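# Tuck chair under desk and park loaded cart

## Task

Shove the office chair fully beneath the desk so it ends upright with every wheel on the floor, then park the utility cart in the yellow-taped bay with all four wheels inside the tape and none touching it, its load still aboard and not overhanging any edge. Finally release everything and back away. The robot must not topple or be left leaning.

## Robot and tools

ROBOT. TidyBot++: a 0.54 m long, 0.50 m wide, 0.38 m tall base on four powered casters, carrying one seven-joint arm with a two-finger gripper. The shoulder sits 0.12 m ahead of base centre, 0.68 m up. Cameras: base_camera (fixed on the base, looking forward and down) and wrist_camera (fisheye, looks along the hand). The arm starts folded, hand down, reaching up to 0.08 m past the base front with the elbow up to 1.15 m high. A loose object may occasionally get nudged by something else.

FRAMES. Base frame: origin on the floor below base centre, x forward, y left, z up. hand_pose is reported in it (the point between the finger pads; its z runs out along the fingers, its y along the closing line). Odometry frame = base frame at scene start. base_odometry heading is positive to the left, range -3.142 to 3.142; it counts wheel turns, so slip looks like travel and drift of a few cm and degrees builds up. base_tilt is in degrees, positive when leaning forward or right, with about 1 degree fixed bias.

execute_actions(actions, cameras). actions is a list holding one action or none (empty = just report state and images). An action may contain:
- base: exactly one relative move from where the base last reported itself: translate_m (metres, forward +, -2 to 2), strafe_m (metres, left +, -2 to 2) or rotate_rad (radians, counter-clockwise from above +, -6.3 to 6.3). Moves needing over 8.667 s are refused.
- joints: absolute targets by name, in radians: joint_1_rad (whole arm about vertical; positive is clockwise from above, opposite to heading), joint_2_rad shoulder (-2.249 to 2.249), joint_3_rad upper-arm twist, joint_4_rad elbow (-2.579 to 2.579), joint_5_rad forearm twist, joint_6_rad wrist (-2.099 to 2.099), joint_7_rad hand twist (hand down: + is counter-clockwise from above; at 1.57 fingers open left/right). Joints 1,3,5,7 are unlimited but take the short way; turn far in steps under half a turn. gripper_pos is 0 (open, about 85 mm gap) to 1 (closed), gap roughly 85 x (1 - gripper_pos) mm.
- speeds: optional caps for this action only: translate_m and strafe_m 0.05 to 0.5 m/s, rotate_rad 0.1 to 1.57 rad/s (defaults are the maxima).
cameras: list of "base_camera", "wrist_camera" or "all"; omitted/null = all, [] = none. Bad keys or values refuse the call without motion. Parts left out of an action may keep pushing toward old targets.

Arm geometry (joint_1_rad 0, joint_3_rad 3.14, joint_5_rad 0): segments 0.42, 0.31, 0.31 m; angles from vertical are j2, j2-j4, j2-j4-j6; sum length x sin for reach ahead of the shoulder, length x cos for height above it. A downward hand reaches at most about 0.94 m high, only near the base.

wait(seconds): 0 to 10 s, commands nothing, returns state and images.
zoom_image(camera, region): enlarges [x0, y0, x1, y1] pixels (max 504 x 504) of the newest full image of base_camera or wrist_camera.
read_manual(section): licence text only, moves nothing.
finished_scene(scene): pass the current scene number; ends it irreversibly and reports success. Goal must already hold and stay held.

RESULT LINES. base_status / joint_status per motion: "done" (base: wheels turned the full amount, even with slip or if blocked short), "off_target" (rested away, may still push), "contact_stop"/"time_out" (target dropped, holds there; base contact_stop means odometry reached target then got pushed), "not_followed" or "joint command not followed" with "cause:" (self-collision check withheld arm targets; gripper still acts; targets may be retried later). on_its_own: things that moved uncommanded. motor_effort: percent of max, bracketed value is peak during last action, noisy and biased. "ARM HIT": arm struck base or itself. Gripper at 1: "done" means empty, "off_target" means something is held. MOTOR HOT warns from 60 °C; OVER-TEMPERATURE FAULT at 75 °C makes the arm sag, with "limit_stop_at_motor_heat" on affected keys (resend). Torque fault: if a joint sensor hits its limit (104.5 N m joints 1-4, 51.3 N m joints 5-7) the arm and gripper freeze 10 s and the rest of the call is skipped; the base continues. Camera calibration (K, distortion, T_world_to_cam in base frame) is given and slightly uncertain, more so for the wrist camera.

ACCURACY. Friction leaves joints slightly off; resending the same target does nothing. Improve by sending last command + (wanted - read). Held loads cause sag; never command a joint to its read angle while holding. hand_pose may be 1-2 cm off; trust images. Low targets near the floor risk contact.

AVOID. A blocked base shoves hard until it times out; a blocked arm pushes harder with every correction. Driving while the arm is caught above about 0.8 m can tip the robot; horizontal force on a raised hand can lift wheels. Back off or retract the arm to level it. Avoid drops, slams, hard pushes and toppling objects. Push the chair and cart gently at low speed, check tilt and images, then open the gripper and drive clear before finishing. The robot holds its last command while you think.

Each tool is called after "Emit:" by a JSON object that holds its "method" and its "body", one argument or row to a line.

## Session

Emit:
{"method": "execute_actions", "body": {
  "actions": [
    {"joints":{"joint_4_rad":-1.6,"joint_6_rad":-0.95}}
  ]
}}

Scene clock: 2.17 s.
base_odometry: x=+0.000 y=+0.000 heading=+0.000 (m, m, rad; odometry frame)
base_tilt: forward=-0.3 right=+0.3 (deg)
base_status: not commanded
joint_positions: joint_1_rad=+0.058 joint_2_rad=-0.337 joint_3_rad=+3.189 joint_4_rad=-1.614 joint_5_rad=+0.018 joint_6_rad=-0.907 joint_7_rad=+1.596 gripper_pos=+0.000
joint_status: all done
motor_effort: joint_1_rad=+1(1) joint_2_rad=-8(8) joint_3_rad=+0(0) joint_4_rad=+19(20) joint_5_rad=+0(0) joint_6_rad=+7(7) joint_7_rad=+0(0) (%)
hand_pose: x=+0.5330 y=-0.0507 z=+0.9905 quat_wxyz=(+0.031, +0.887, -0.036, +0.459) (m; base frame)
pictures: base_camera, wrist_camera
camera_calibration (this result's frames):
wrist_camera: T_world_to_cam=[[-0.0351281, -0.998762, 0.0352293, -0.0597616], [-0.609474, -0.00652754, -0.79278, 1.15954], [0.792028, -0.0493202, -0.60849, 0.312286], [0, 0, 0, 1]] pos_world=[0.457271, -0.0367167, 1.11139]
Images, in order (width x height): base_camera 644x364, wrist_camera 644x476.

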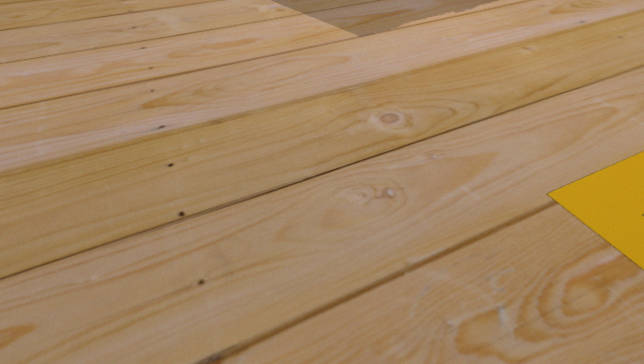

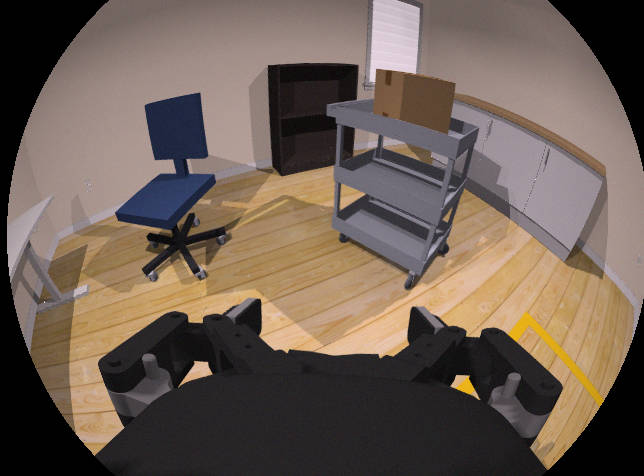

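Emit:
{"method": "execute_actions", "body": {
  "actions": [
    {"base":{"rotate_rad":-2.64},"speeds":{"rotate_rad":1.0},"joints":{"joint_1_rad":2.64,"joint_2_rad":-0.6,"joint_4_rad":-1.7,"joint_6_rad":-1.5}}
  ],
  "cameras": []
}}

Emit:
{"method": "execute_actions", "body": {
  "actions": [
    {"base":{"strafe_m":0.7},"joints":{"joint_1_rad":3.14}}
  ]
}}

Emit:
{"method": "execute_actions", "body": {
  "actions": [
    {"base":{"translate_m":-0.8}}
  ]
}}

Scene clock: 18.67 s.
base_odometry: x=+0.000 y=+0.000 heading=-2.639 (m, m, rad; odometry frame)
base_tilt: forward=-0.3 right=+0.3 (deg)
base_status: done
joint_positions: joint_1_rad=+2.629 joint_2_rad=-0.584 joint_3_rad=+3.189 joint_4_rad=-1.680 joint_5_rad=+0.018 joint_6_rad=-1.457 joint_7_rad=+1.596 gripper_pos=+0.000
joint_status: all done
motor_effort: joint_1_rad=+1(2) joint_2_rad=+3(10) joint_3_rad=+0(1) joint_4_rad=+17(21) joint_5_rad=+0(1) joint_6_rad=+5(7) joint_7_rad=+0(0) (%)
hand_pose: x=-0.0824 y=-0.0913 z=+0.9179 quat_wxyz=(+0.282, +0.231, -0.929, +0.068) (m; base frame)
pictures: none
No camera images: the call's "cameras" was empty. Leave "cameras" out to get every camera's image.

Scene clock: 21.43 s.
base_odometry: x=+0.336 y=-0.614 heading=-2.640 (m, m, rad; odometry frame)
base_tilt: forward=-0.3 right=+0.2 (deg)
base_status: done
joint_positions: joint_1_rad=+3.127 joint_2_rad=-0.585 joint_3_rad=+3.189 joint_4_rad=-1.680 joint_5_rad=+0.018 joint_6_rad=-1.457 joint_7_rad=+1.596 gripper_pos=+0.000
joint_status: all done
motor_effort: joint_1_rad=+1(0) joint_2_rad=+2(3) joint_3_rad=+0(2) joint_4_rad=+18(18) joint_5_rad=+0(1) joint_6_rad=+5(5) joint_7_rad=+0(0) (%)
hand_pose: x=-0.1012 y=+0.0159 z=+0.9177 quat_wxyz=(+0.290, -0.005, -0.957, -0.004) (m; base frame)
pictures: base_camera, wrist_camera
camera_calibration (this result's frames):
wrist_camera: T_world_to_cam=[[-0.04684, 0.998891, -0.00470501, -0.00924604], [0.851741, 0.0374781, -0.522621, 0.615035], [-0.521866, -0.028487, -0.852552, 0.864291], [0, 0, 0, 1]] pos_world=[-0.0732401, 0.0108065, 1.05824]
Images, in order (width x height): base_camera 644x364, wrist_camera 644x476.

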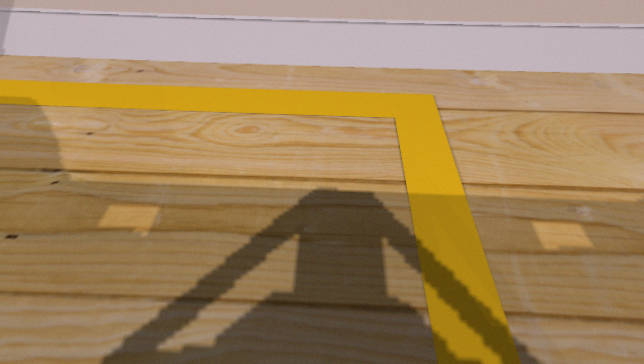

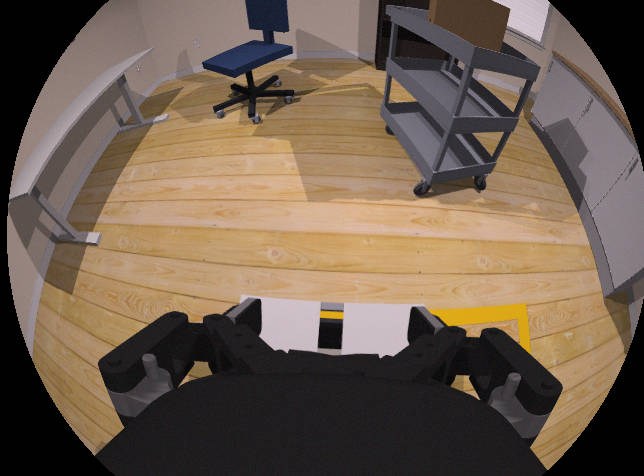

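Scene clock: 24.40 s.
base_odometry: x=+1.038 y=-0.230 heading=-2.640 (m, m, rad; odometry frame)
base_tilt: forward=-0.3 right=+0.3 (deg)
base_status: done
joint_positions: joint_1_rad=+3.127 joint_2_rad=-0.596 joint_3_rad=+3.189 joint_4_rad=-1.683 joint_5_rad=+0.018 joint_6_rad=-1.461 joint_7_rad=+1.596 gripper_pos=+0.000
joint_status: not commanded
motor_effort: joint_1_rad=+1(1) joint_2_rad=+3(5) joint_3_rad=+0(0) joint_4_rad=+17(18) joint_5_rad=+0(0) joint_6_rad=+5(5) joint_7_rad=+0(0) (%)
hand_pose: x=-0.0973 y=+0.0159 z=+0.9181 quat_wxyz=(+0.292, -0.005, -0.956, -0.004) (m; base frame)
pictures: base_camera, wrist_camera
camera_calibration (this result's frames):
wrist_camera: T_world_to_cam=[[-0.0468235, 0.998891, -0.00486445, -0.00890119], [0.849542, 0.0372601, -0.526204, 0.614968], [-0.525439, -0.0287713, -0.850345, 0.864236], [0, 0, 0, 1]] pos_world=[-0.0687548, 0.0108427, 1.05845]
Images, in order (width x height): base_camera 644x364, wrist_camera 644x476.

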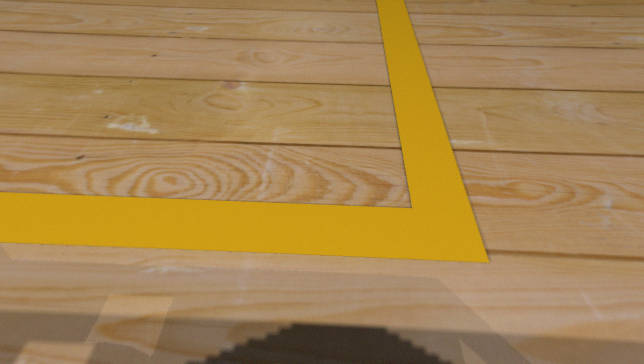

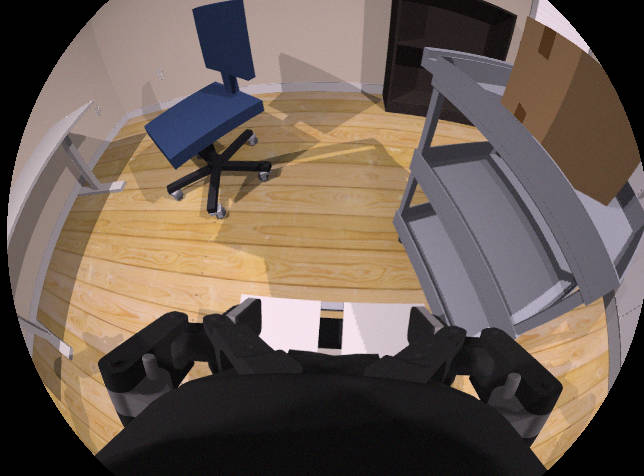

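Emit:
{"method": "execute_actions", "body": {
  "actions": [
    {"base":{"strafe_m":-0.04}}
  ],
  "cameras": []
}}

Emit:
{"method": "execute_actions", "body": {
  "actions": [
    {"base":{"translate_m":-1.3}}
  ]
}}

Emit:
{"method": "execute_actions", "body": {
  "actions": [
    {"joints":{"joint_1_rad":0.05}}
  ],
  "cameras": []
}}

Emit:
{"method": "execute_actions", "body": {
  "actions": [
    {"base":{"strafe_m":0.55},"joints":{"joint_1_rad":0,"joint_2_rad":-0.75,"joint_4_rad":-1.0,"joint_6_rad":-2.05}}
  ]
}}

Scene clock: 31.43 s.
base_odometry: x=+1.019 y=-0.195 heading=-2.640 (m, m, rad; odometry frame)
base_tilt: forward=-0.3 right=+0.3 (deg)
base_status: done
joint_positions: joint_1_rad=+3.128 joint_2_rad=-0.596 joint_3_rad=+3.189 joint_4_rad=-1.684 joint_5_rad=+0.018 joint_6_rad=-1.461 joint_7_rad=+1.596 gripper_pos=+0.000
joint_status: not commanded
motor_effort: joint_1_rad=+1(1) joint_2_rad=+3(3) joint_3_rad=+0(1) joint_4_rad=+17(17) joint_5_rad=+0(1) joint_6_rad=+5(5) joint_7_rad=+0(0) (%)
hand_pose: x=-0.0972 y=+0.0158 z=+0.9178 quat_wxyz=(+0.292, -0.005, -0.956, -0.004) (m; base frame)
pictures: none
No camera images: the call's "cameras" was empty. Leave "cameras" out to get every camera's image.

Scene clock: 35.40 s.
base_odometry: x=+2.159 y=+0.430 heading=-2.640 (m, m, rad; odometry frame)
base_tilt: forward=-0.3 right=+0.3 (deg)
base_status: done
joint_positions: joint_1_rad=+3.128 joint_2_rad=-0.598 joint_3_rad=+3.189 joint_4_rad=-1.685 joint_5_rad=+0.018 joint_6_rad=-1.463 joint_7_rad=+1.596 gripper_pos=+0.000
joint_status: not commanded
motor_effort: joint_1_rad=+1(1) joint_2_rad=+3(6) joint_3_rad=+0(1) joint_4_rad=+17(17) joint_5_rad=+0(0) joint_6_rad=+5(5) joint_7_rad=+0(0) (%)
hand_pose: x=-0.0963 y=+0.0158 z=+0.9172 quat_wxyz=(+0.291, -0.005, -0.957, -0.004) (m; base frame)
pictures: base_camera, wrist_camera
camera_calibration (this result's frames):
wrist_camera: T_world_to_cam=[[-0.0467854, 0.998892, -0.00503642, -0.00866159], [0.850649, 0.0371979, -0.524417, 0.612122], [-0.523649, -0.0288193, -0.851447, 0.865282], [0, 0, 0, 1]] pos_world=[-0.0680024, 0.0108191, 1.05771]
Images, in order (width x height): base_camera 644x364, wrist_camera 644x476.

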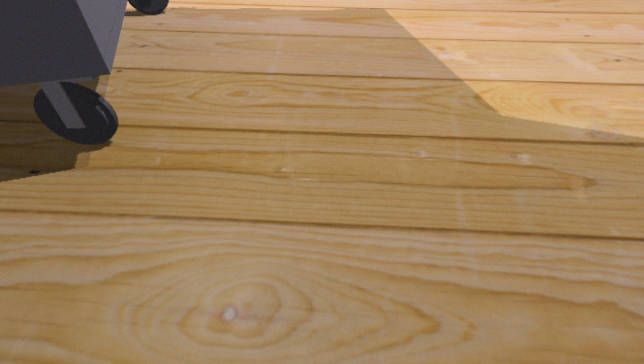

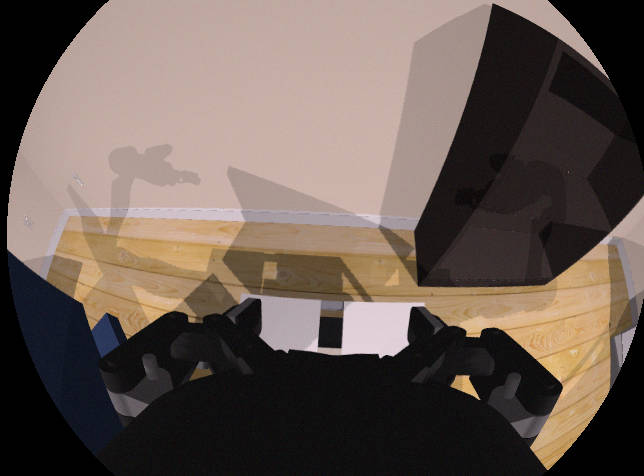

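Scene clock: 39.30 s.
base_odometry: x=+2.159 y=+0.430 heading=-2.640 (m, m, rad; odometry frame)
base_tilt: forward=-0.3 right=+0.3 (deg)
base_status: not commanded
joint_positions: joint_1_rad=+0.063 joint_2_rad=-0.598 joint_3_rad=+3.189 joint_4_rad=-1.685 joint_5_rad=+0.018 joint_6_rad=-1.463 joint_7_rad=+1.596 gripper_pos=+0.000
joint_status: all done
motor_effort: joint_1_rad=+1(1) joint_2_rad=+3(3) joint_3_rad=+0(0) joint_4_rad=+17(17) joint_5_rad=+0(0) joint_6_rad=+5(5) joint_7_rad=+0(0) (%)
hand_pose: x=+0.3324 y=-0.0323 z=+0.9172 quat_wxyz=(+0.015, +0.956, -0.042, +0.291) (m; base frame)
pictures: none
No camera images: the call's "cameras" was empty. Leave "cameras" out to get every camera's image.

Scene clock: 41.90 s.
base_odometry: x=+2.424 y=-0.052 heading=-2.640 (m, m, rad; odometry frame)
base_tilt: forward=-0.3 right=+0.3 (deg)
base_status: done
joint_positions: joint_1_rad=+0.015 joint_2_rad=-0.744 joint_3_rad=+3.189 joint_4_rad=-1.014 joint_5_rad=+0.018 joint_6_rad=-2.010 joint_7_rad=+1.596 gripper_pos=+0.000
joint_status: all done
motor_effort: joint_1_rad=+1(0) joint_2_rad=+15(16) joint_3_rad=+0(1) joint_4_rad=+9(18) joint_5_rad=+0(1) joint_6_rad=+7(7) joint_7_rad=+0(0) (%)
hand_pose: x=+0.1542 y=-0.0186 z=+1.0917 quat_wxyz=(+0.007, +0.908, -0.024, +0.417) (m; base frame)
pictures: base_camera, wrist_camera
camera_calibration (this result's frames):
wrist_camera: T_world_to_cam=[[0.00884773, -0.999961, -0.000521377, -0.012337], [-0.680411, -0.00563824, -0.732809, 0.954599], [0.732777, 0.00683844, -0.680434, 0.764274], [0, 0, 0, 1]] pos_world=[0.0895859, -0.0121807, 1.21957]
Images, in order (width x height): base_camera 644x364, wrist_camera 644x476.

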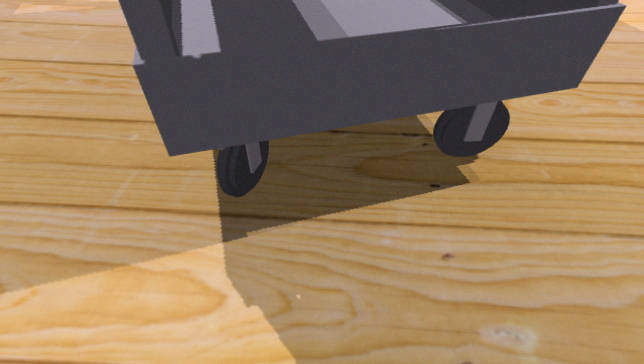

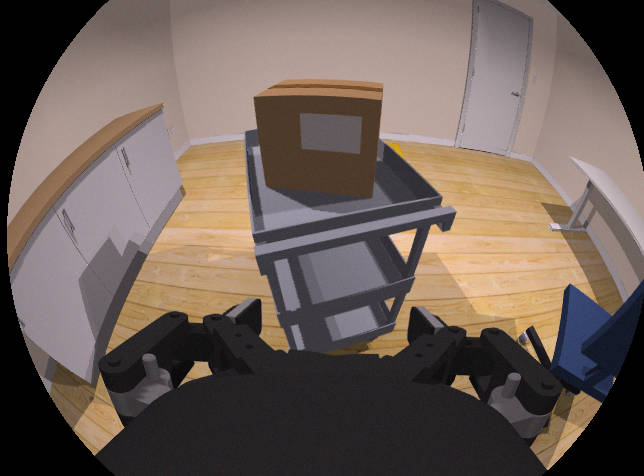

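Emit:
{"method": "execute_actions", "body": {
  "actions": [
    {"base":{"rotate_rad":-0.15},"joints":{"joint_2_rad":-0.9,"joint_4_rad":-1.3,"joint_6_rad":-1.8}}
  ],
  "cameras": []
}}

Emit:
{"method": "execute_actions", "body": {
  "actions": [
    {"base":{"translate_m":0.6},"speeds":{"translate_m":0.08}}
  ]
}}

Emit:
{"method": "execute_actions", "body": {
  "actions": [
    {"base":{"translate_m":0.4},"speeds":{"translate_m":0.12}}
  ]
}}

Scene clock: 47.07 s.
base_odometry: x=+2.424 y=-0.052 heading=-2.790 (m, m, rad; odometry frame)
base_tilt: forward=-0.3 right=+0.3 (deg)
base_status: done
joint_positions: joint_1_rad=+0.014 joint_2_rad=-0.888 joint_3_rad=+3.189 joint_4_rad=-1.283 joint_5_rad=+0.018 joint_6_rad=-1.842 joint_7_rad=+1.596 gripper_pos=+0.000
joint_status: all done
motor_effort: joint_1_rad=+1(0) joint_2_rad=+17(17) joint_3_rad=+0(0) joint_4_rad=+11(12) joint_5_rad=+0(0) joint_6_rad=+7(7) joint_7_rad=+0(0) (%)
hand_pose: x=+0.1579 y=-0.0191 z=+1.0451 quat_wxyz=(+0.005, +0.899, -0.022, +0.437) (m; base frame)
pictures: none
No camera images: the call's "cameras" was empty. Leave "cameras" out to get every camera's image.

Scene clock: 55.10 s.
base_odometry: x=+1.860 y=-0.258 heading=-2.791 (m, m, rad; odometry frame)
base_tilt: forward=-0.3 right=+0.3 (deg)
base_status: done
joint_positions: joint_1_rad=+0.013 joint_2_rad=-0.895 joint_3_rad=+3.189 joint_4_rad=-1.285 joint_5_rad=+0.018 joint_6_rad=-1.841 joint_7_rad=+1.596 gripper_pos=+0.000
joint_status: not commanded
motor_effort: joint_1_rad=+1(1) joint_2_rad=+17(20) joint_3_rad=+0(2) joint_4_rad=+10(12) joint_5_rad=+0(1) joint_6_rad=+7(7) joint_7_rad=+0(0) (%)
hand_pose: x=+0.1560 y=-0.0190 z=+1.0450 quat_wxyz=(+0.005, +0.898, -0.022, +0.439) (m; base frame)
pictures: base_camera, wrist_camera
camera_calibration (this result's frames):
wrist_camera: T_world_to_cam=[[0.0146143, -0.999893, 0.000374193, -0.014664], [-0.643488, -0.00969155, -0.765395, 0.949776], [0.765317, 0.0109449, -0.643561, 0.687619], [0, 0, 0, 1]] pos_world=[0.0851372, -0.0129835, 1.16948]
Images, in order (width x height): base_camera 644x364, wrist_camera 644x476.

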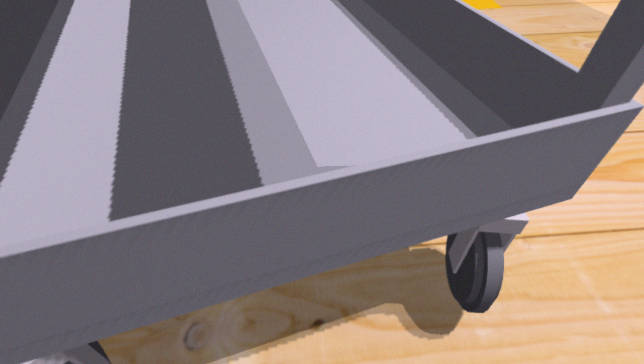

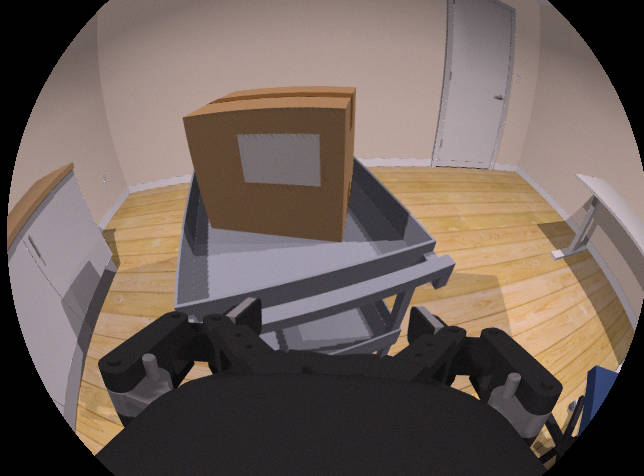

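Scene clock: 59.03 s.
base_odometry: x=+1.484 y=-0.395 heading=-2.792 (m, m, rad; odometry frame)
base_tilt: forward=-0.3 right=+0.3 (deg)
base_status: done
joint_positions: joint_1_rad=+0.013 joint_2_rad=-0.898 joint_3_rad=+3.189 joint_4_rad=-1.286 joint_5_rad=+0.018 joint_6_rad=-1.841 joint_7_rad=+1.596 gripper_pos=+0.000
joint_status: not commanded
motor_effort: joint_1_rad=+1(0) joint_2_rad=+17(19) joint_3_rad=-1(0) joint_4_rad=+11(11) joint_5_rad=+0(0) joint_6_rad=+7(7) joint_7_rad=+0(0) (%)
hand_pose: x=+0.1550 y=-0.0190 z=+1.0448 quat_wxyz=(+0.005, +0.898, -0.022, +0.440) (m; base frame)
pictures: base_camera, wrist_camera
camera_calibration (this result's frames):
wrist_camera: T_world_to_cam=[[0.0146453, -0.999893, 0.000418474, -0.0146822], [-0.641781, -0.009721, -0.766826, 0.950251], [0.766748, 0.0109618, -0.641855, 0.686197], [0, 0, 0, 1]] pos_world=[0.0839276, -0.0129652, 1.16912]
Images, in order (width x height): base_camera 644x364, wrist_camera 644x476.

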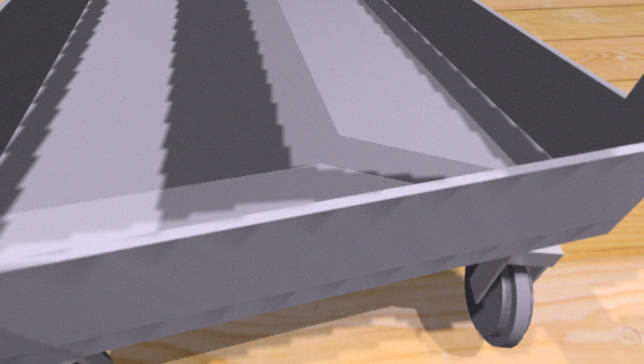

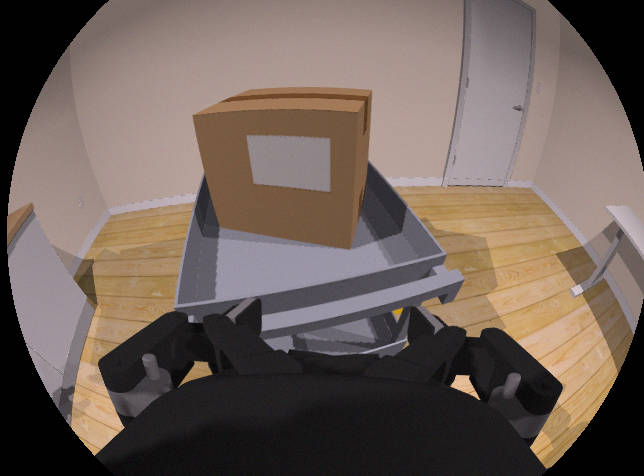

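Emit:
{"method": "execute_actions", "body": {
  "actions": [
    {"base":{"translate_m":0.45},"speeds":{"translate_m":0.12}}
  ]
}}

Emit:
{"method": "execute_actions", "body": {
  "actions": [
    {"base":{"translate_m":-0.45},"joints":{"joint_6_rad":-2.05}}
  ]
}}

Scene clock: 66.03 s.
base_odometry: x=+1.062 y=-0.549 heading=-2.792 (m, m, rad; odometry frame)
base_tilt: forward=-0.3 right=+0.3 (deg)
base_status: done
joint_positions: joint_1_rad=+0.013 joint_2_rad=-0.898 joint_3_rad=+3.189 joint_4_rad=-1.286 joint_5_rad=+0.018 joint_6_rad=-1.840 joint_7_rad=+1.596 gripper_pos=+0.000
joint_status: not commanded
motor_effort: joint_1_rad=+1(2) joint_2_rad=+17(20) joint_3_rad=+0(1) joint_4_rad=+11(12) joint_5_rad=+0(0) joint_6_rad=+7(7) joint_7_rad=+0(0) (%)
hand_pose: x=+0.1548 y=-0.0190 z=+1.0447 quat_wxyz=(+0.005, +0.897, -0.022, +0.441) (m; base frame)
pictures: base_camera, wrist_camera
camera_calibration (this result's frames):
wrist_camera: T_world_to_cam=[[0.0146593, -0.999892, 0.000417687, -0.0146752], [-0.641553, -0.00972617, -0.767017, 0.950208], [0.766938, 0.010976, -0.641627, 0.68599], [0, 0, 0, 1]] pos_world=[0.0837126, -0.0129611, 1.16898]
Images, in order (width x height): base_camera 644x364, wrist_camera 644x476.

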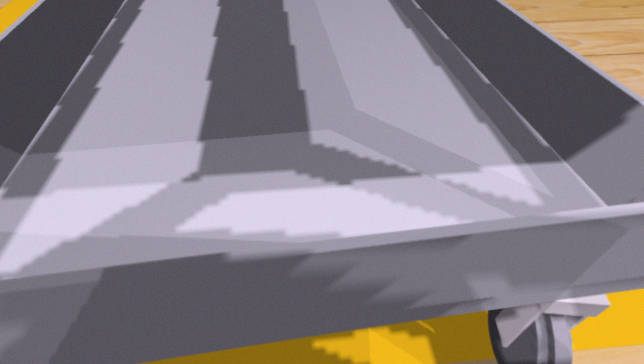

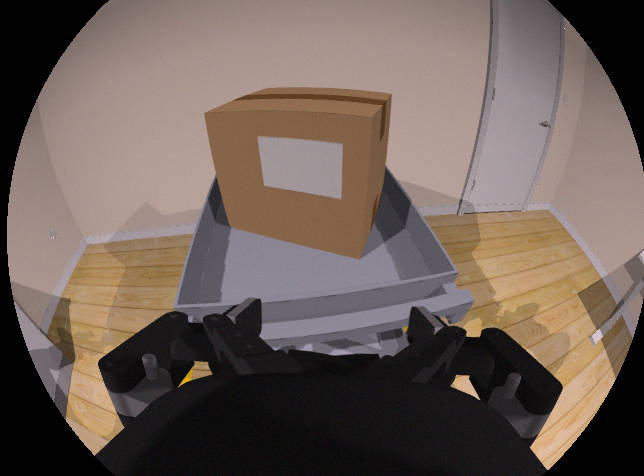

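Scene clock: 68.47 s.
base_odometry: x=+1.485 y=-0.396 heading=-2.793 (m, m, rad; odometry frame)
base_tilt: forward=-0.3 right=+0.3 (deg)
base_status: done
joint_positions: joint_1_rad=+0.013 joint_2_rad=-0.904 joint_3_rad=+3.189 joint_4_rad=-1.288 joint_5_rad=+0.018 joint_6_rad=-2.023 joint_7_rad=+1.596 gripper_pos=+0.000
joint_status: all done
motor_effort: joint_1_rad=+1(2) joint_2_rad=+18(21) joint_3_rad=+0(1) joint_4_rad=+10(12) joint_5_rad=+0(0) joint_6_rad=+6(7) joint_7_rad=+0(0) (%)
hand_pose: x=+0.1146 y=-0.0154 z=+1.0025 quat_wxyz=(+0.001, +0.933, -0.021, +0.359) (m; base frame)
pictures: base_camera, wrist_camera
camera_calibration (this result's frames):
wrist_camera: T_world_to_cam=[[0.0193814, -0.999721, -0.0134757, 0.00290641], [-0.767342, -0.00623317, -0.641208, 0.78041], [0.640945, 0.022768, -0.767249, 0.830332], [0, 0, 0, 1]] pos_world=[0.0665873, -0.011135, 1.13752]
Images, in order (width x height): base_camera 644x364, wrist_camera 644x476.

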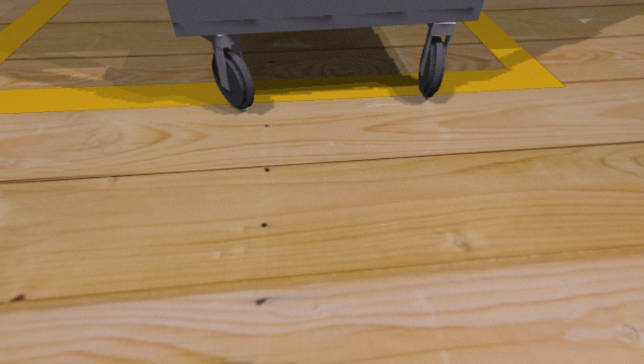

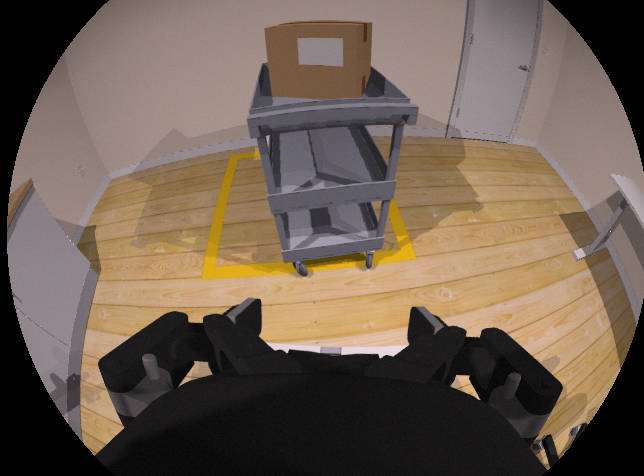

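Emit:
{"method": "execute_actions", "body": {
  "actions": [
    {"base":{"rotate_rad":0.15},"joints":{"joint_6_rad":-1.8}}
  ],
  "cameras": []
}}

Emit:
{"method": "execute_actions", "body": {
  "actions": [
    {"base":{"strafe_m":-0.15}}
  ],
  "cameras": []
}}

Emit:
{"method": "execute_actions", "body": {
  "actions": [
    {"base":{"translate_m":0.36}}
  ],
  "cameras": []
}}

Emit:
{"method": "execute_actions", "body": {
  "actions": [
    {"base":{"translate_m":0.38},"speeds":{"translate_m":0.08}}
  ],
  "cameras": []
}}

Emit:
{"method": "execute_actions", "body": {
  "actions": [
    {"base":{"translate_m":-0.75},"joints":{"joint_6_rad":-2.05}}
  ]
}}

Emit:
{"method": "execute_actions", "body": {
  "actions": [
    {"joints":{"joint_1_rad":1.9}}
  ],
  "cameras": ["wrist_camera"]
}}

Scene clock: 73.77 s.
base_odometry: x=+1.485 y=-0.396 heading=-2.643 (m, m, rad; odometry frame)
base_tilt: forward=-0.3 right=+0.3 (deg)
base_status: done
joint_positions: joint_1_rad=+0.011 joint_2_rad=-0.901 joint_3_rad=+3.189 joint_4_rad=-1.288 joint_5_rad=+0.018 joint_6_rad=-1.824 joint_7_rad=+1.596 gripper_pos=+0.000
joint_status: all done
motor_effort: joint_1_rad=+1(0) joint_2_rad=+17(20) joint_3_rad=+0(1) joint_4_rad=+11(11) joint_5_rad=+0(1) joint_6_rad=+7(8) joint_7_rad=+0(0) (%)
hand_pose: x=+0.1573 y=-0.0192 z=+1.0481 quat_wxyz=(+0.005, +0.894, -0.021, +0.448) (m; base frame)
pictures: none
No camera images: the call's "cameras" was empty. Leave "cameras" out to get every camera's image.

Scene clock: 75.23 s.
base_odometry: x=+1.413 y=-0.264 heading=-2.642 (m, m, rad; odometry frame)
base_tilt: forward=-0.3 right=+0.3 (deg)
base_status: done
joint_positions: joint_1_rad=+0.004 joint_2_rad=-0.901 joint_3_rad=+3.189 joint_4_rad=-1.288 joint_5_rad=+0.018 joint_6_rad=-1.824 joint_7_rad=+1.596 gripper_pos=+0.000
joint_status: not commanded
motor_effort: joint_1_rad=+1(1) joint_2_rad=+17(21) joint_3_rad=+0(2) joint_4_rad=+11(12) joint_5_rad=+0(1) joint_6_rad=+7(7) joint_7_rad=+0(0) (%)
hand_pose: x=+0.1574 y=-0.0190 z=+1.0481 quat_wxyz=(+0.004, +0.894, -0.018, +0.448) (m; base frame)
pictures: none
No camera images: the call's "cameras" was empty. Leave "cameras" out to get every camera's image.

Scene clock: 77.30 s.
base_odometry: x=+1.097 y=-0.436 heading=-2.642 (m, m, rad; odometry frame)
base_tilt: forward=-0.3 right=+0.3 (deg)
base_status: done
joint_positions: joint_1_rad=+0.004 joint_2_rad=-0.895 joint_3_rad=+3.189 joint_4_rad=-1.289 joint_5_rad=+0.018 joint_6_rad=-1.824 joint_7_rad=+1.596 gripper_pos=+0.000
joint_status: not commanded
motor_effort: joint_1_rad=+1(1) joint_2_rad=+17(21) joint_3_rad=+0(0) joint_4_rad=+11(12) joint_5_rad=+0(0) joint_6_rad=+7(7) joint_7_rad=+0(0) (%)
hand_pose: x=+0.1597 y=-0.0190 z=+1.0476 quat_wxyz=(+0.004, +0.895, -0.018, +0.445) (m; base frame)
pictures: none
No camera images: the call's "cameras" was empty. Leave "cameras" out to get every camera's image.

Scene clock: 82.60 s.
base_odometry: x=+0.764 y=-0.618 heading=-2.642 (m, m, rad; odometry frame)
base_tilt: forward=-0.5 right=+0.2 (deg)
base_status: done
joint_positions: joint_1_rad=+0.004 joint_2_rad=-0.899 joint_3_rad=+3.189 joint_4_rad=-1.289 joint_5_rad=+0.018 joint_6_rad=-1.824 joint_7_rad=+1.596 gripper_pos=+0.000
joint_status: not commanded
motor_effort: joint_1_rad=+1(1) joint_2_rad=+17(20) joint_3_rad=+0(0) joint_4_rad=+10(12) joint_5_rad=+0(0) joint_6_rad=+7(7) joint_7_rad=+0(0) (%)
hand_pose: x=+0.1582 y=-0.0190 z=+1.0478 quat_wxyz=(+0.004, +0.894, -0.018, +0.447) (m; base frame)
pictures: none
No camera images: the call's "cameras" was empty. Leave "cameras" out to get every camera's image.

Scene clock: 85.63 s.
base_odometry: x=+1.422 y=-0.259 heading=-2.642 (m, m, rad; odometry frame)
base_tilt: forward=-0.3 right=+0.3 (deg)
base_status: done
joint_positions: joint_1_rad=+0.004 joint_2_rad=-0.900 joint_3_rad=+3.189 joint_4_rad=-1.291 joint_5_rad=+0.018 joint_6_rad=-2.024 joint_7_rad=+1.596 gripper_pos=+0.000
joint_status: all done
motor_effort: joint_1_rad=+1(0) joint_2_rad=+18(21) joint_3_rad=+0(0) joint_4_rad=+10(12) joint_5_rad=+0(1) joint_6_rad=+6(7) joint_7_rad=+0(0) (%)
hand_pose: x=+0.1159 y=-0.0155 z=+1.0016 quat_wxyz=(-0.001, +0.934, -0.017, +0.356) (m; base frame)
pictures: base_camera, wrist_camera
camera_calibration (this result's frames):
wrist_camera: T_world_to_cam=[[0.0280737, -0.999506, -0.0141264, 0.00240358], [-0.771663, -0.0126867, -0.635905, 0.775969], [0.635412, 0.028753, -0.771638, 0.833914], [0, 0, 0, 1]] pos_world=[0.0688403, -0.0117307, 1.13696]
Images, in order (width x height): base_camera 644x364, wrist_camera 644x476.

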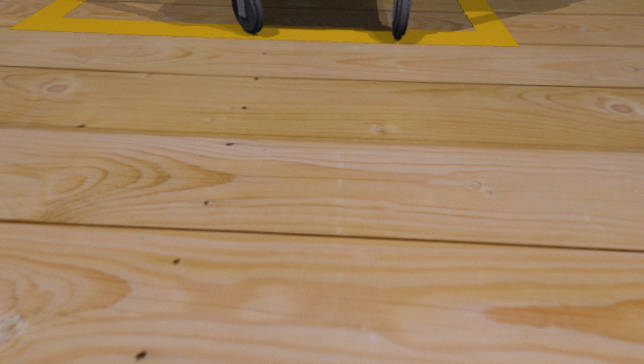

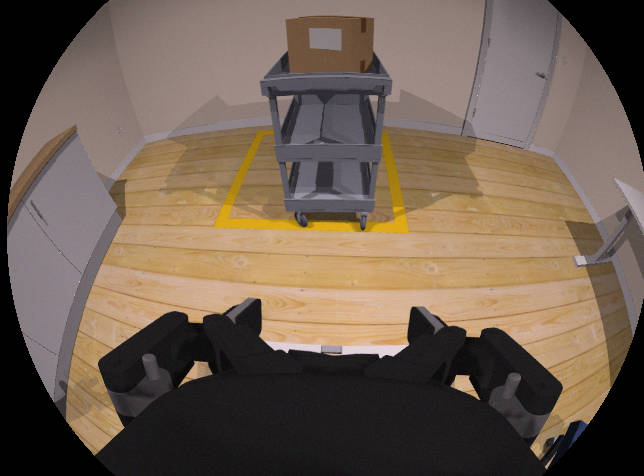

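Scene clock: 88.67 s.
base_odometry: x=+1.422 y=-0.259 heading=-2.642 (m, m, rad; odometry frame)
base_tilt: forward=-0.3 right=+0.2 (deg)
base_status: not commanded
joint_positions: joint_1_rad=+1.888 joint_2_rad=-0.900 joint_3_rad=+3.189 joint_4_rad=-1.291 joint_5_rad=+0.018 joint_6_rad=-2.024 joint_7_rad=+1.596 gripper_pos=+0.000
joint_status: all done
motor_effort: joint_1_rad=+1(0) joint_2_rad=+17(19) joint_3_rad=+0(0) joint_4_rad=+10(10) joint_5_rad=+0(0) joint_6_rad=+6(6) joint_7_rad=+0(0) (%)
hand_pose: x=+0.1052 y=+0.0077 z=+1.0016 quat_wxyz=(+0.287, +0.536, -0.766, +0.210) (m; base frame)
pictures: wrist_camera
camera_calibration (this result's frames):
wrist_camera: T_world_to_cam=[[-0.959466, 0.281472, -0.014126, 0.11992], [0.225858, 0.737979, -0.635905, 0.657264], [-0.168564, -0.613319, -0.771638, 0.929588], [0, 0, 0, 1]] pos_world=[0.123307, 0.0513327, 1.13696]
Images, in order (width x height): wrist_camera 644x476.

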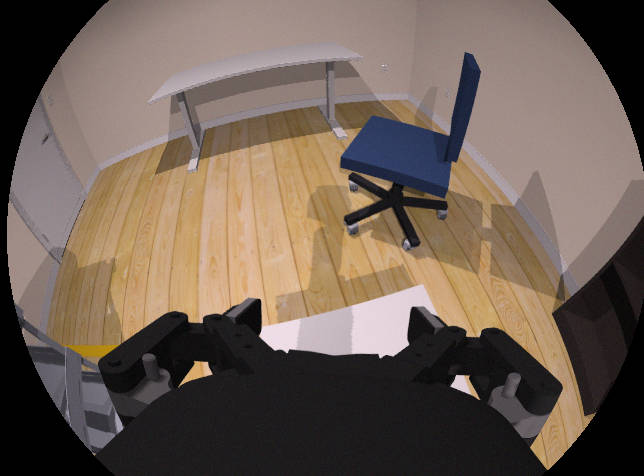

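Emit:
{"method": "execute_actions", "body": {
  "actions": [
    {"base":{"translate_m":0.64},"joints":{"joint_1_rad":0,"joint_6_rad":-1.8}}
  ],
  "cameras": ["base_camera"]
}}

Emit:
{"method": "execute_actions", "body": {
  "actions": [
    {"base":{"translate_m":0.45},"speeds":{"translate_m":0.13}}
  ],
  "cameras": ["base_camera"]
}}

Emit:
{"method": "execute_actions", "body": {
  "actions": [
    {"base":{"translate_m":-0.35},"joints":{"joint_6_rad":-2.05}}
  ]
}}

Scene clock: 95.10 s.
base_odometry: x=+0.860 y=-0.565 heading=-2.642 (m, m, rad; odometry frame)
base_tilt: forward=-0.3 right=+0.3 (deg)
base_status: done
joint_positions: joint_1_rad=+0.012 joint_2_rad=-0.901 joint_3_rad=+3.189 joint_4_rad=-1.291 joint_5_rad=+0.018 joint_6_rad=-1.843 joint_7_rad=+1.596 gripper_pos=+0.000
joint_status: all done
motor_effort: joint_1_rad=+1(1) joint_2_rad=+17(20) joint_3_rad=+0(2) joint_4_rad=+10(11) joint_5_rad=+0(1) joint_6_rad=+7(7) joint_7_rad=+0(0) (%)
hand_pose: x=+0.1541 y=-0.0190 z=+1.0425 quat_wxyz=(+0.005, +0.898, -0.021, +0.439) (m; base frame)
pictures: base_camera
Images, in order (width x height): base_camera 644x364.

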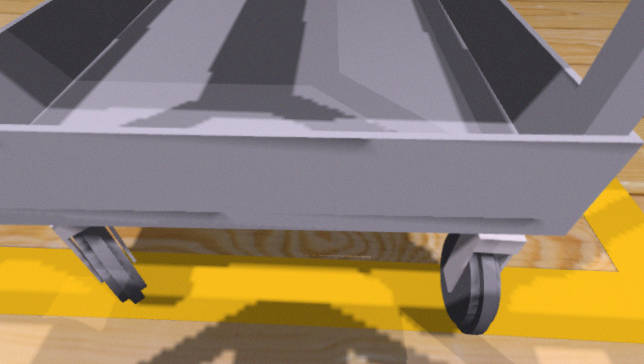

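Scene clock: 99.30 s.
base_odometry: x=+0.466 y=-0.781 heading=-2.641 (m, m, rad; odometry frame)
base_tilt: forward=-0.8 right=+0.1 (deg)
base_status: done
joint_positions: joint_1_rad=+0.011 joint_2_rad=-0.897 joint_3_rad=+3.189 joint_4_rad=-1.291 joint_5_rad=+0.018 joint_6_rad=-1.840 joint_7_rad=+1.596 gripper_pos=+0.000
joint_status: not commanded
motor_effort: joint_1_rad=+1(3) joint_2_rad=+17(21) joint_3_rad=+0(2) joint_4_rad=+10(12) joint_5_rad=+0(1) joint_6_rad=+7(8) joint_7_rad=+0(0) (%)
hand_pose: x=+0.1560 y=-0.0190 z=+1.0429 quat_wxyz=(+0.005, +0.899, -0.021, +0.438) (m; base frame)
pictures: base_camera
Images, in order (width x height): base_camera 644x364.

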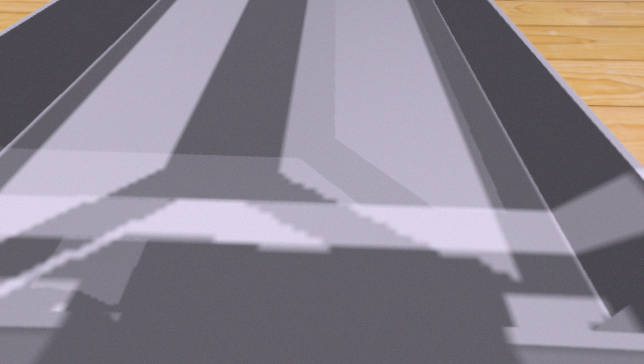

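Scene clock: 101.43 s.
base_odometry: x=+0.774 y=-0.613 heading=-2.642 (m, m, rad; odometry frame)
base_tilt: forward=-0.3 right=+0.3 (deg)
base_status: done
joint_positions: joint_1_rad=+0.009 joint_2_rad=-0.904 joint_3_rad=+3.189 joint_4_rad=-1.294 joint_5_rad=+0.018 joint_6_rad=-2.023 joint_7_rad=+1.596 gripper_pos=+0.000
joint_status: all done
motor_effort: joint_1_rad=+1(1) joint_2_rad=+18(22) joint_3_rad=+0(2) joint_4_rad=+10(15) joint_5_rad=+0(1) joint_6_rad=+6(7) joint_7_rad=+0(0) (%)
hand_pose: x=+0.1151 y=-0.0155 z=+1.0007 quat_wxyz=(+0.000, +0.934, -0.019, +0.356) (m; base frame)
pictures: base_camera, wrist_camera
camera_calibration (this result's frames):
wrist_camera: T_world_to_cam=[[0.0231195, -0.999633, -0.0141295, 0.00303133], [-0.770842, -0.00882471, -0.636965, 0.775742], [0.636607, 0.025618, -0.770763, 0.832712], [0, 0, 0, 1]] pos_world=[0.0677946, -0.0114565, 1.13599]
Images, in order (width x height): base_camera 644x364, wrist_camera 644x476.

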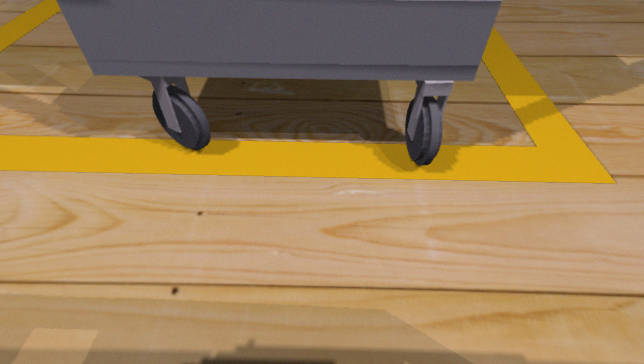

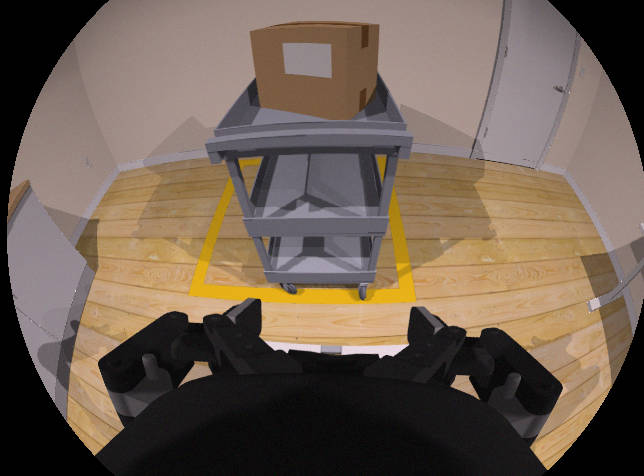

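Emit:
{"method": "execute_actions", "body": {
  "actions": [
    {"base":{"translate_m":-0.25},"joints":{"joint_4_rad":-2.4,"joint_6_rad":0}}
  ],
  "cameras": []
}}

Emit:
{"method": "execute_actions", "body": {
  "actions": [
    {"base":{"strafe_m":0.04},"joints":{"joint_2_rad":0.6,"joint_6_rad":1.0,"joint_3_rad":3.12,"joint_7_rad":1.57}}
  ]
}}

Scene clock: 107.90 s.
base_odometry: x=+0.994 y=-0.494 heading=-2.642 (m, m, rad; odometry frame)
base_tilt: forward=-0.3 right=+0.3 (deg)
base_status: done
joint_positions: joint_1_rad=+0.009 joint_2_rad=-0.905 joint_3_rad=+3.189 joint_4_rad=-2.384 joint_5_rad=+0.018 joint_6_rad=-0.040 joint_7_rad=+1.596 gripper_pos=+0.000
joint_status: all done
motor_effort: joint_1_rad=+1(0) joint_2_rad=+7(18) joint_3_rad=+0(0) joint_4_rad=+21(22) joint_5_rad=+0(0) joint_6_rad=+9(9) joint_7_rad=+0(0) (%)
hand_pose: x=+0.4121 y=-0.0216 z=+0.9865 quat_wxyz=(+0.017, +0.689, -0.012, +0.725) (m; base frame)
pictures: none
No camera images: the call's "cameras" was empty. Leave "cameras" out to get every camera's image.

Scene clock: 110.63 s.
base_odometry: x=+1.013 y=-0.529 heading=-2.642 (m, m, rad; odometry frame)
base_tilt: forward=-0.3 right=+0.3 (deg)
base_status: done
joint_positions: joint_1_rad=+0.009 joint_2_rad=+0.594 joint_3_rad=+3.139 joint_4_rad=-2.384 joint_5_rad=+0.018 joint_6_rad=+0.957 joint_7_rad=+1.596 gripper_pos=+0.000
joint_status: all done
motor_effort: joint_1_rad=+1(0) joint_2_rad=-26(27) joint_3_rad=-1(3) joint_4_rad=+7(21) joint_5_rad=+0(0) joint_6_rad=+8(9) joint_7_rad=+0(0) (%)
hand_pose: x=+0.6858 y=+0.0023 z=+0.5850 quat_wxyz=(+0.004, +0.847, +0.016, +0.531) (m; base frame)
pictures: base_camera, wrist_camera
camera_calibration (this result's frames):
wrist_camera: T_world_to_cam=[[0.0773813, -0.995936, 0.0460845, -0.0706922], [-0.466714, -0.0770306, -0.881047, 0.88544], [0.881017, 0.0466684, -0.470778, -0.194676], [0, 0, 0, 1]] pos_world=[0.59023, 0.00688629, 0.691723]
Images, in order (width x height): base_camera 644x364, wrist_camera 644x476.

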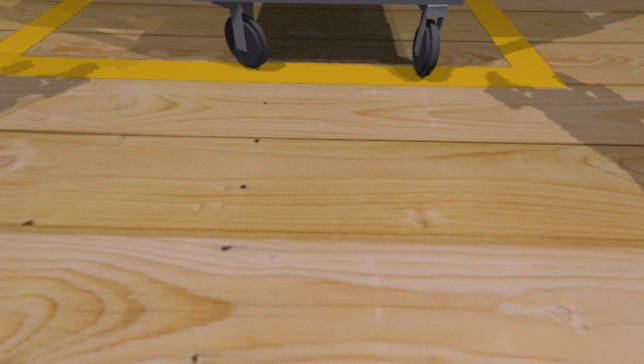

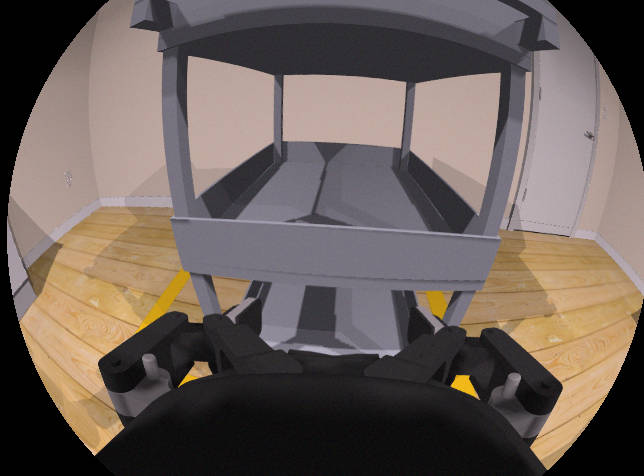

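Emit:
{"method": "execute_actions", "body": {
  "actions": [
    {"base":{"translate_m":0.1},"joints":{"joint_6_rad":0.8},"speeds":{"translate_m":0.1}}
  ]
}}

Emit:
{"method": "execute_actions", "body": {
  "actions": [
    {"base":{"translate_m":0.15},"speeds":{"translate_m":0.06}}
  ]
}}

Scene clock: 113.77 s.
base_odometry: x=+0.925 y=-0.577 heading=-2.642 (m, m, rad; odometry frame)
base_tilt: forward=-0.3 right=+0.3 (deg)
base_status: done
joint_positions: joint_1_rad=+0.009 joint_2_rad=+0.598 joint_3_rad=+3.138 joint_4_rad=-2.388 joint_5_rad=+0.018 joint_6_rad=+0.829 joint_7_rad=+1.596 gripper_pos=+0.000
joint_status: all done
motor_effort: joint_1_rad=+1(0) joint_2_rad=-26(28) joint_3_rad=-1(2) joint_4_rad=+6(8) joint_5_rad=+0(1) joint_6_rad=+7(8) joint_7_rad=+0(0) (%)
hand_pose: x=+0.6639 y=+0.0026 z=+0.5467 quat_wxyz=(+0.003, +0.881, +0.017, +0.473) (m; base frame)
pictures: base_camera, wrist_camera
camera_calibration (this result's frames):
wrist_camera: T_world_to_cam=[[0.0837197, -0.995842, 0.0359241, -0.0655714], [-0.581829, -0.0781178, -0.809551, 0.87882], [0.808991, 0.0468736, -0.58595, -0.0826206], [0, 0, 0, 1]] pos_world=[0.583652, 0.0072255, 0.665393]
Images, in order (width x height): base_camera 644x364, wrist_camera 644x476.

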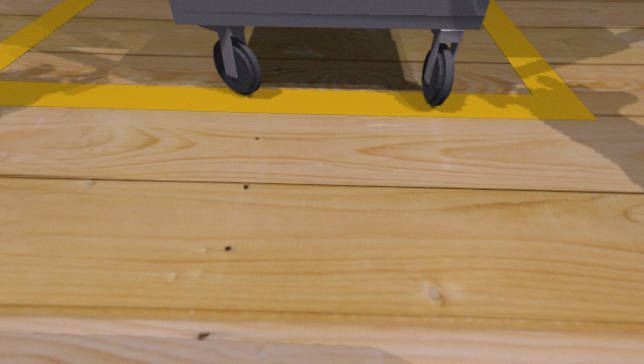

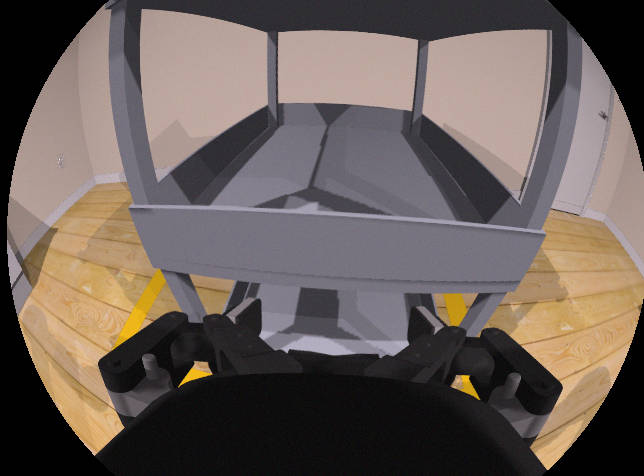

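Scene clock: 116.77 s.
base_odometry: x=+0.794 y=-0.649 heading=-2.642 (m, m, rad; odometry frame)
base_tilt: forward=-0.3 right=+0.3 (deg)
base_status: done
joint_positions: joint_1_rad=+0.009 joint_2_rad=+0.598 joint_3_rad=+3.135 joint_4_rad=-2.409 joint_5_rad=+0.018 joint_6_rad=+0.828 joint_7_rad=+1.594 gripper_pos=+0.000
joint_status: not commanded
motor_effort: joint_1_rad=+1(3) joint_2_rad=-26(27) joint_3_rad=-1(2) joint_4_rad=+7(13) joint_5_rad=+0(2) joint_6_rad=+7(9) joint_7_rad=+0(1) (%)
hand_pose: x=+0.6532 y=+0.0043 z=+0.5399 quat_wxyz=(+0.001, +0.886, +0.016, +0.463) (m; base frame)
pictures: base_camera, wrist_camera
camera_calibration (this result's frames):
wrist_camera: T_world_to_cam=[[0.0857549, -0.995857, 0.0302518, -0.061029], [-0.600011, -0.0758603, -0.796387, 0.872006], [0.795382, 0.0501427, -0.60403, -0.0594021], [0, 0, 0, 1]] pos_world=[0.575694, 0.00835304, 0.66042]
Images, in order (width x height): base_camera 644x364, wrist_camera 644x476.

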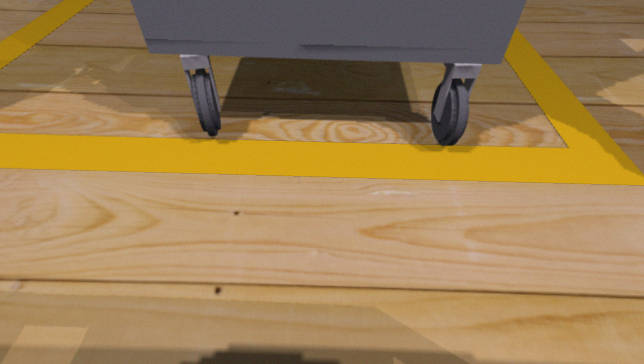

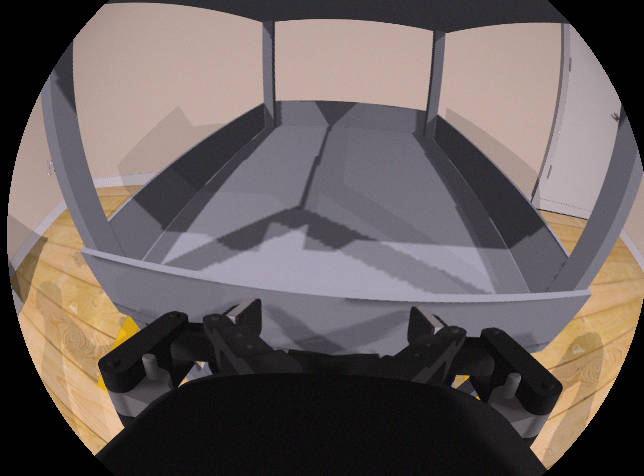

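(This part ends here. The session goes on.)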